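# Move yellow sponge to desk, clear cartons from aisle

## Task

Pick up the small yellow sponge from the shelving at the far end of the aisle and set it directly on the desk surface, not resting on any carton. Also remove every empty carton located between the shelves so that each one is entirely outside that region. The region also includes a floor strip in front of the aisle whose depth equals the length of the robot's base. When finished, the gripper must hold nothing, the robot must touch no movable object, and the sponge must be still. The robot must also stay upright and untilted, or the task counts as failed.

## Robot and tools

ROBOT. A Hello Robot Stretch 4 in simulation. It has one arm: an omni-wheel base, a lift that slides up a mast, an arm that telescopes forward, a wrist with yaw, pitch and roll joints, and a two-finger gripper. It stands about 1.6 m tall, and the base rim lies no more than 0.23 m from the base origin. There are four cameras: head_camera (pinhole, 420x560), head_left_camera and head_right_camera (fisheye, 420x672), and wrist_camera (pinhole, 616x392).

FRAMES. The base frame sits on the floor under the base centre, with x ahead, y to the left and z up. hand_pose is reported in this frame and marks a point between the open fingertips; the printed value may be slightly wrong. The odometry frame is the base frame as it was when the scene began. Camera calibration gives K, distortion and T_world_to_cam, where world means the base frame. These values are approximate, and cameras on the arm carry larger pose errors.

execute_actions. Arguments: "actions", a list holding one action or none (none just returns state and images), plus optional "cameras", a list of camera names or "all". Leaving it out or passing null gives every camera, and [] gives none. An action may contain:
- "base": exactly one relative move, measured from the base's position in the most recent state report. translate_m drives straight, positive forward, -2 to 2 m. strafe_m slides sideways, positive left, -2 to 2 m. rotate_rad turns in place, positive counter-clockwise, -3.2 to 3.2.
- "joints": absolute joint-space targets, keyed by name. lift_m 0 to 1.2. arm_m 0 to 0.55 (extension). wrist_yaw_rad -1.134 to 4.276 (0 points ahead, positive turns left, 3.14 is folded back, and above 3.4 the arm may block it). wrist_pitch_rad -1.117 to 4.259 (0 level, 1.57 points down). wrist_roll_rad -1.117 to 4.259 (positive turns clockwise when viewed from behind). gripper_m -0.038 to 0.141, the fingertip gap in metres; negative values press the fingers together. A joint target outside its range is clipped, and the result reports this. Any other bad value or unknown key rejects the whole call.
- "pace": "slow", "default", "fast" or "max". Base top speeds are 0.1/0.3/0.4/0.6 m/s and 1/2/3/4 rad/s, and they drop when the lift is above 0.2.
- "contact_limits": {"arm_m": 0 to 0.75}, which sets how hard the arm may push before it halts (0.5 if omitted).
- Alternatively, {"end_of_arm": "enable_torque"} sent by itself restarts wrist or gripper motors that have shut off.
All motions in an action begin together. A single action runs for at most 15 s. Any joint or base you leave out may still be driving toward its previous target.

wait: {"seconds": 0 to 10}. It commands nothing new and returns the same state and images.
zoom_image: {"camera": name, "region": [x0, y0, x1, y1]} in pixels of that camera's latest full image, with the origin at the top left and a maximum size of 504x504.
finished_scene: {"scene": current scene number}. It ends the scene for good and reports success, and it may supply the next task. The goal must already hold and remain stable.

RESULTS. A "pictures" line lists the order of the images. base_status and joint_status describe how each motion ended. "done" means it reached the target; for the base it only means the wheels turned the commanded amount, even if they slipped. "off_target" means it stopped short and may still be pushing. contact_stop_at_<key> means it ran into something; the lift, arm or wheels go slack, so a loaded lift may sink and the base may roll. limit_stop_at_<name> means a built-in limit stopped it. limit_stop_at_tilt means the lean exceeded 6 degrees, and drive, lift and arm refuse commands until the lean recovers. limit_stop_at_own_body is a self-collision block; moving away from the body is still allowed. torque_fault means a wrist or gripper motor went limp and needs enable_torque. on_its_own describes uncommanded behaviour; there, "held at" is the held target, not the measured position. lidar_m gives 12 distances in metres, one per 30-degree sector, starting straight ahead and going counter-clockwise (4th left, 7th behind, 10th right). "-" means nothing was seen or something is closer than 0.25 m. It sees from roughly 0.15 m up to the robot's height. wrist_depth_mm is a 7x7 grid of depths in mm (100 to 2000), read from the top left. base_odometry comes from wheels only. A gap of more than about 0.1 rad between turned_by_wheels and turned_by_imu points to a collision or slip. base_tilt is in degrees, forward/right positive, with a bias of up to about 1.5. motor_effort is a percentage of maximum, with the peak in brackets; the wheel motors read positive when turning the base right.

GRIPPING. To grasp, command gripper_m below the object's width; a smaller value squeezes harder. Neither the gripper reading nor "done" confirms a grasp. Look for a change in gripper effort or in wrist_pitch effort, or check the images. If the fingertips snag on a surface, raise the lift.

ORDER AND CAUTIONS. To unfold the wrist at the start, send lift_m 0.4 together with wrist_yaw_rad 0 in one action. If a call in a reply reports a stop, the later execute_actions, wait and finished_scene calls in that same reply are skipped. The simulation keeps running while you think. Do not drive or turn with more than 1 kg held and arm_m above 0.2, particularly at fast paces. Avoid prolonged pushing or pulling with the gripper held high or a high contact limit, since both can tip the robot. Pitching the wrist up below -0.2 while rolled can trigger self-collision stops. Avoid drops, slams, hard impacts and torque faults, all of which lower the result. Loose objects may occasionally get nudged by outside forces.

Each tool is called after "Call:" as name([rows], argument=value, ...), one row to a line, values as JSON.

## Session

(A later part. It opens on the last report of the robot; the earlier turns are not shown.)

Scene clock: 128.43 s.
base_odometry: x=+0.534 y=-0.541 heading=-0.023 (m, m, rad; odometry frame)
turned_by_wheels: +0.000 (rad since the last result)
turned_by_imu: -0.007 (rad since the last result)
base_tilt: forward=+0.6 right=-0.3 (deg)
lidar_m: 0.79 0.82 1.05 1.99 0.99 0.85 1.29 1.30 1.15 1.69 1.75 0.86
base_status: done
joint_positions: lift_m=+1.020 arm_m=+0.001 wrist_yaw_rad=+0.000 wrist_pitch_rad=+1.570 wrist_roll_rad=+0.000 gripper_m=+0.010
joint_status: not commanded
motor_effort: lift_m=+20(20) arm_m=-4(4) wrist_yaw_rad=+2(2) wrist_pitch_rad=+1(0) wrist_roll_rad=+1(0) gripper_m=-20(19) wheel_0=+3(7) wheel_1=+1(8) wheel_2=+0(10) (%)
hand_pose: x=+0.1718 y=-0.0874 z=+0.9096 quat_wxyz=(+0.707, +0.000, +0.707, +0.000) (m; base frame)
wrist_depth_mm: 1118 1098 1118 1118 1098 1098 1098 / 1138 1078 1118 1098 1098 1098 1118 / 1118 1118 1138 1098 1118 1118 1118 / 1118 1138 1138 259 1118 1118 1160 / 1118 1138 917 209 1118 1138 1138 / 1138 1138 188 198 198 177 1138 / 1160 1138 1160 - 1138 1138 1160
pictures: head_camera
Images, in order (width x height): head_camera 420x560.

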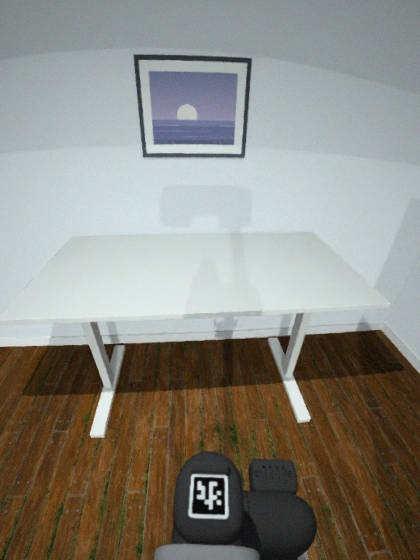

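Call:
execute_actions([
  {"base":{"translate_m":0.1},"joints":{"wrist_pitch_rad":0.5,"lift_m":1.12,"arm_m":0.48}},
], cameras=["wrist_camera"])

Scene clock: 131.10 s.
base_odometry: x=+0.634 y=-0.543 heading=-0.022 (m, m, rad; odometry frame)
turned_by_wheels: +0.000 (rad since the last result)
turned_by_imu: +0.000 (rad since the last result)
base_tilt: forward=+0.6 right=-0.3 (deg)
lidar_m: 0.69 0.70 0.91 1.98 2.02 0.95 1.37 1.39 1.19 1.67 1.72 0.77
base_status: done
joint_positions: lift_m=+1.120 arm_m=+0.479 wrist_yaw_rad=+0.000 wrist_pitch_rad=+0.502 wrist_roll_rad=+0.000 gripper_m=+0.010
joint_status: all done
motor_effort: lift_m=+21(25) arm_m=+4(3) wrist_yaw_rad=+0(2) wrist_pitch_rad=-5(11) wrist_roll_rad=-2(2) gripper_m=-19(22) wheel_0=+2(6) wheel_1=+1(5) wheel_2=+1(9) (%)
hand_pose: x=+0.9031 y=-0.0874 z=+1.1592 quat_wxyz=(+0.969, +0.000, +0.248, +0.000) (m; base frame)
wrist_depth_mm: 691 707 715 732 741 768 788 / 741 759 768 798 798 831 854 / 778 798 820 842 842 878 917 / 668 676 676 260 676 699 683 / 549 554 535 208 539 559 559 / 466 436 189 198 199 178 466 / 404 392 415 - 410 399 410
pictures: wrist_camera
camera_calibration (this result's frames):
wrist_camera: T_world_to_cam=[[0.0285727, -0.99913, 0.0303666, -0.14825], [-0.533369, -0.0409318, -0.844892, 1.50098], [0.8454, 0.00794428, -0.534074, 0.085795], [0, 0, 0, 1]] pos_world=[0.732279, -0.0873645, 1.31849]
Images, in order (width x height): wrist_camera 616x392.

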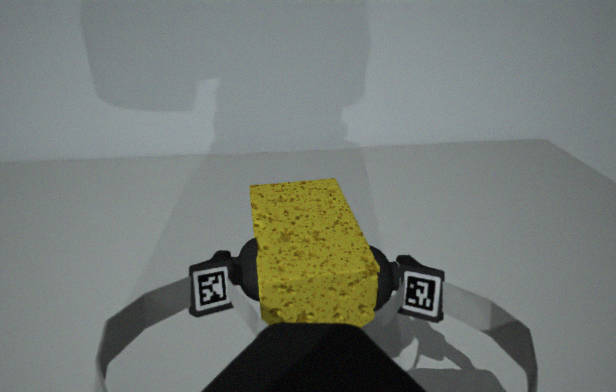

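Call:
execute_actions([
  {"joints":{"lift_m":0.975}},
], cameras=["wrist_camera"])

Call:
execute_actions([
  {"joints":{"gripper_m":0.13}},
], cameras=[])

Call:
execute_actions([
  {"joints":{"lift_m":1.06,"arm_m":0.0}},
])

Scene clock: 133.10 s.
base_odometry: x=+0.634 y=-0.543 heading=-0.022 (m, m, rad; odometry frame)
turned_by_wheels: +0.000 (rad since the last result)
turned_by_imu: +0.000 (rad since the last result)
base_tilt: forward=+0.6 right=-0.3 (deg)
lidar_m: 0.69 0.72 0.92 1.97 2.02 0.95 1.39 1.39 1.18 1.68 1.73 0.77
base_status: not commanded
joint_positions: lift_m=+0.975 arm_m=+0.479 wrist_yaw_rad=+0.000 wrist_pitch_rad=+0.502 wrist_roll_rad=+0.000 gripper_m=+0.010
joint_status: all done
motor_effort: lift_m=+16(23) arm_m=+4(4) wrist_yaw_rad=+1(1) wrist_pitch_rad=-4(5) wrist_roll_rad=+0(2) gripper_m=-20(18) wheel_0=+2(2) wheel_1=+1(1) wheel_2=+0(0) (%)
hand_pose: x=+0.9031 y=-0.0874 z=+1.0146 quat_wxyz=(+0.969, +0.000, +0.248, +0.000) (m; base frame)
wrist_depth_mm: 676 707 715 741 750 778 798 / 715 723 750 750 759 759 759 / 521 530 530 525 535 530 539 / 407 410 410 259 413 410 410 / 330 330 324 208 322 336 338 / 279 263 189 198 199 177 285 / 244 236 249 - 247 238 244
pictures: wrist_camera
camera_calibration (this result's frames):
wrist_camera: T_world_to_cam=[[0.0285732, -0.99913, 0.030366, -0.143858], [-0.53338, -0.0409317, -0.844885, 1.37879], [0.845393, 0.00794449, -0.534086, 0.00857367], [0, 0, 0, 1]] pos_world=[0.732282, -0.0873645, 1.17387]
Images, in order (width x height): wrist_camera 616x392.

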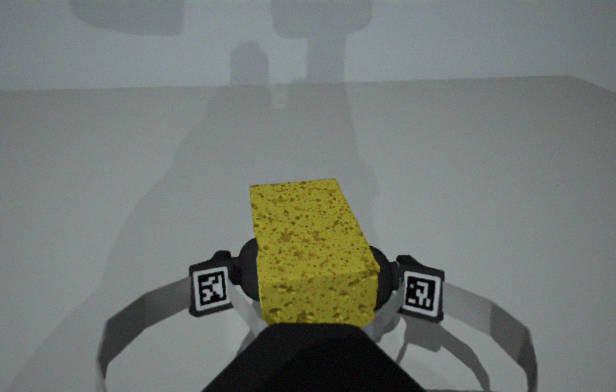

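Scene clock: 135.20 s.
base_odometry: x=+0.634 y=-0.543 heading=-0.022 (m, m, rad; odometry frame)
turned_by_wheels: +0.000 (rad since the last result)
turned_by_imu: +0.000 (rad since the last result)
base_tilt: forward=+0.7 right=-0.3 (deg)
lidar_m: 0.69 0.71 0.91 1.99 2.02 0.95 1.39 1.38 1.20 1.68 1.72 0.76
base_status: not commanded
joint_positions: lift_m=+0.975 arm_m=+0.479 wrist_yaw_rad=+0.000 wrist_pitch_rad=+0.502 wrist_roll_rad=+0.000 gripper_m=+0.130
joint_status: all done
motor_effort: lift_m=+16(16) arm_m=+4(4) wrist_yaw_rad=+1(0) wrist_pitch_rad=-4(5) wrist_roll_rad=-2(1) gripper_m=+1(21) wheel_0=+3(2) wheel_1=+1(1) wheel_2=+0(0) (%)
hand_pose: x=+0.9031 y=-0.0874 z=+1.0146 quat_wxyz=(+0.969, +0.000, +0.248, +0.000) (m; base frame)
wrist_depth_mm: 683 699 723 741 750 768 798 / 715 732 750 759 759 768 759 / 530 530 530 539 535 535 530 / 404 410 410 413 410 413 415 / 332 334 300 265 334 334 338 / 279 264 265 216 242 265 285 / 243 242 249 - 248 238 244
pictures: none
No camera images: the call's "cameras" was empty. Leave "cameras" out to get every camera's image.

Scene clock: 137.70 s.
base_odometry: x=+0.634 y=-0.543 heading=-0.022 (m, m, rad; odometry frame)
turned_by_wheels: +0.000 (rad since the last result)
turned_by_imu: +0.000 (rad since the last result)
base_tilt: forward=+0.7 right=-0.3 (deg)
lidar_m: 0.68 0.70 0.91 1.99 2.03 0.94 1.39 1.43 1.21 1.67 1.71 0.74
base_status: not commanded
joint_positions: lift_m=+1.060 arm_m=+0.001 wrist_yaw_rad=+0.000 wrist_pitch_rad=+0.502 wrist_roll_rad=+0.000 gripper_m=+0.130
joint_status: all done
motor_effort: lift_m=+21(27) arm_m=-3(4) wrist_yaw_rad=+1(1) wrist_pitch_rad=-5(5) wrist_roll_rad=-1(0) gripper_m=+2(0) wheel_0=+2(3) wheel_1=+1(1) wheel_2=+0(0) (%)
hand_pose: x=+0.4245 y=-0.0874 z=+1.0992 quat_wxyz=(+0.969, +0.000, +0.248, +0.000) (m; base frame)
wrist_depth_mm: 1078 1118 1160 1160 1182 1229 1281 / 1025 1060 1078 1078 1060 1060 1366 / 732 741 741 707 750 750 750 / 569 574 569 603 609 634 1661 / 1464 1537 1618 1661 1661 1661 1808 / 1464 1537 1499 1618 1464 1499 1618 / 1308 1366 1430 - 1397 1397 1397
pictures: head_camera, head_left_camera, head_right_camera, wrist_camera
camera_calibration (this result's frames):
wrist_camera: T_world_to_cam=[[0.0283745, -0.999136, 0.0303631, -0.132717], [-0.533473, -0.040824, -0.844831, 1.195], [0.845341, 0.00777378, -0.534171, 0.458435], [0, 0, 0, 1]] pos_world=[0.253734, -0.0873811, 1.25849]
Images, in order (width x height): head_camera 420x560, head_left_camera 420x672, head_right_camera 420x672, wrist_camera 616x392.

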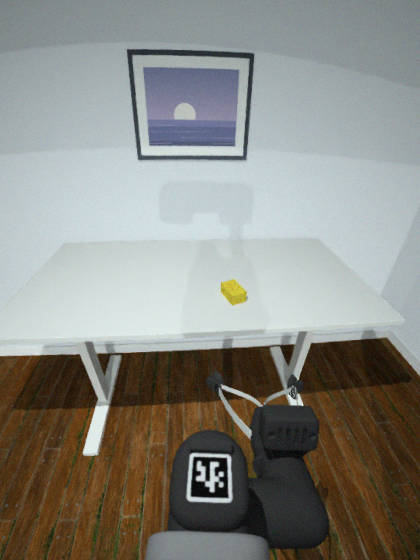

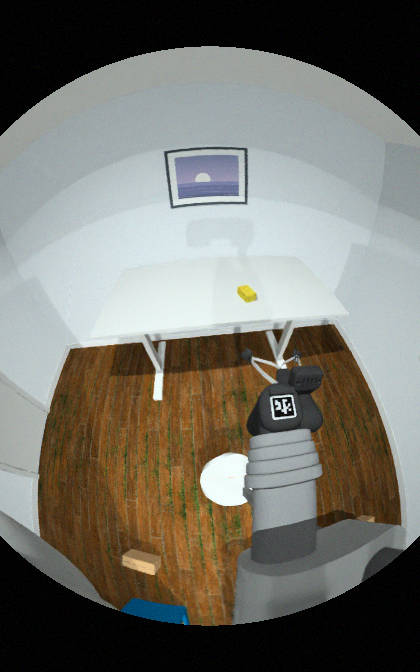

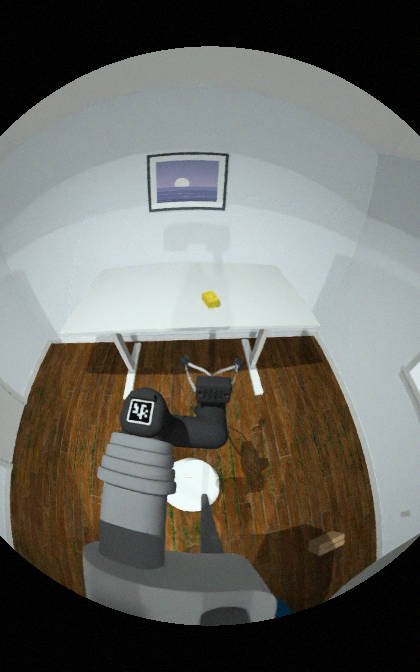

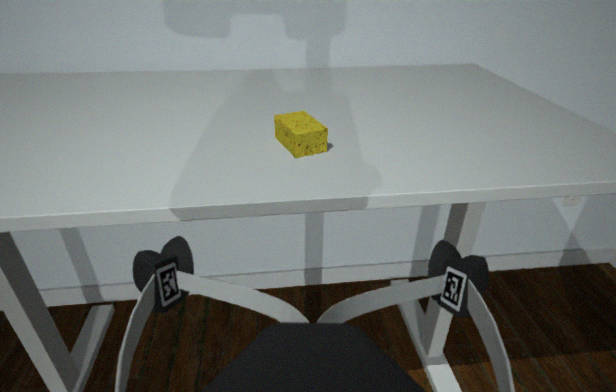

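Call:
finished_scene(scene=2)

The scene is finished: the task was done.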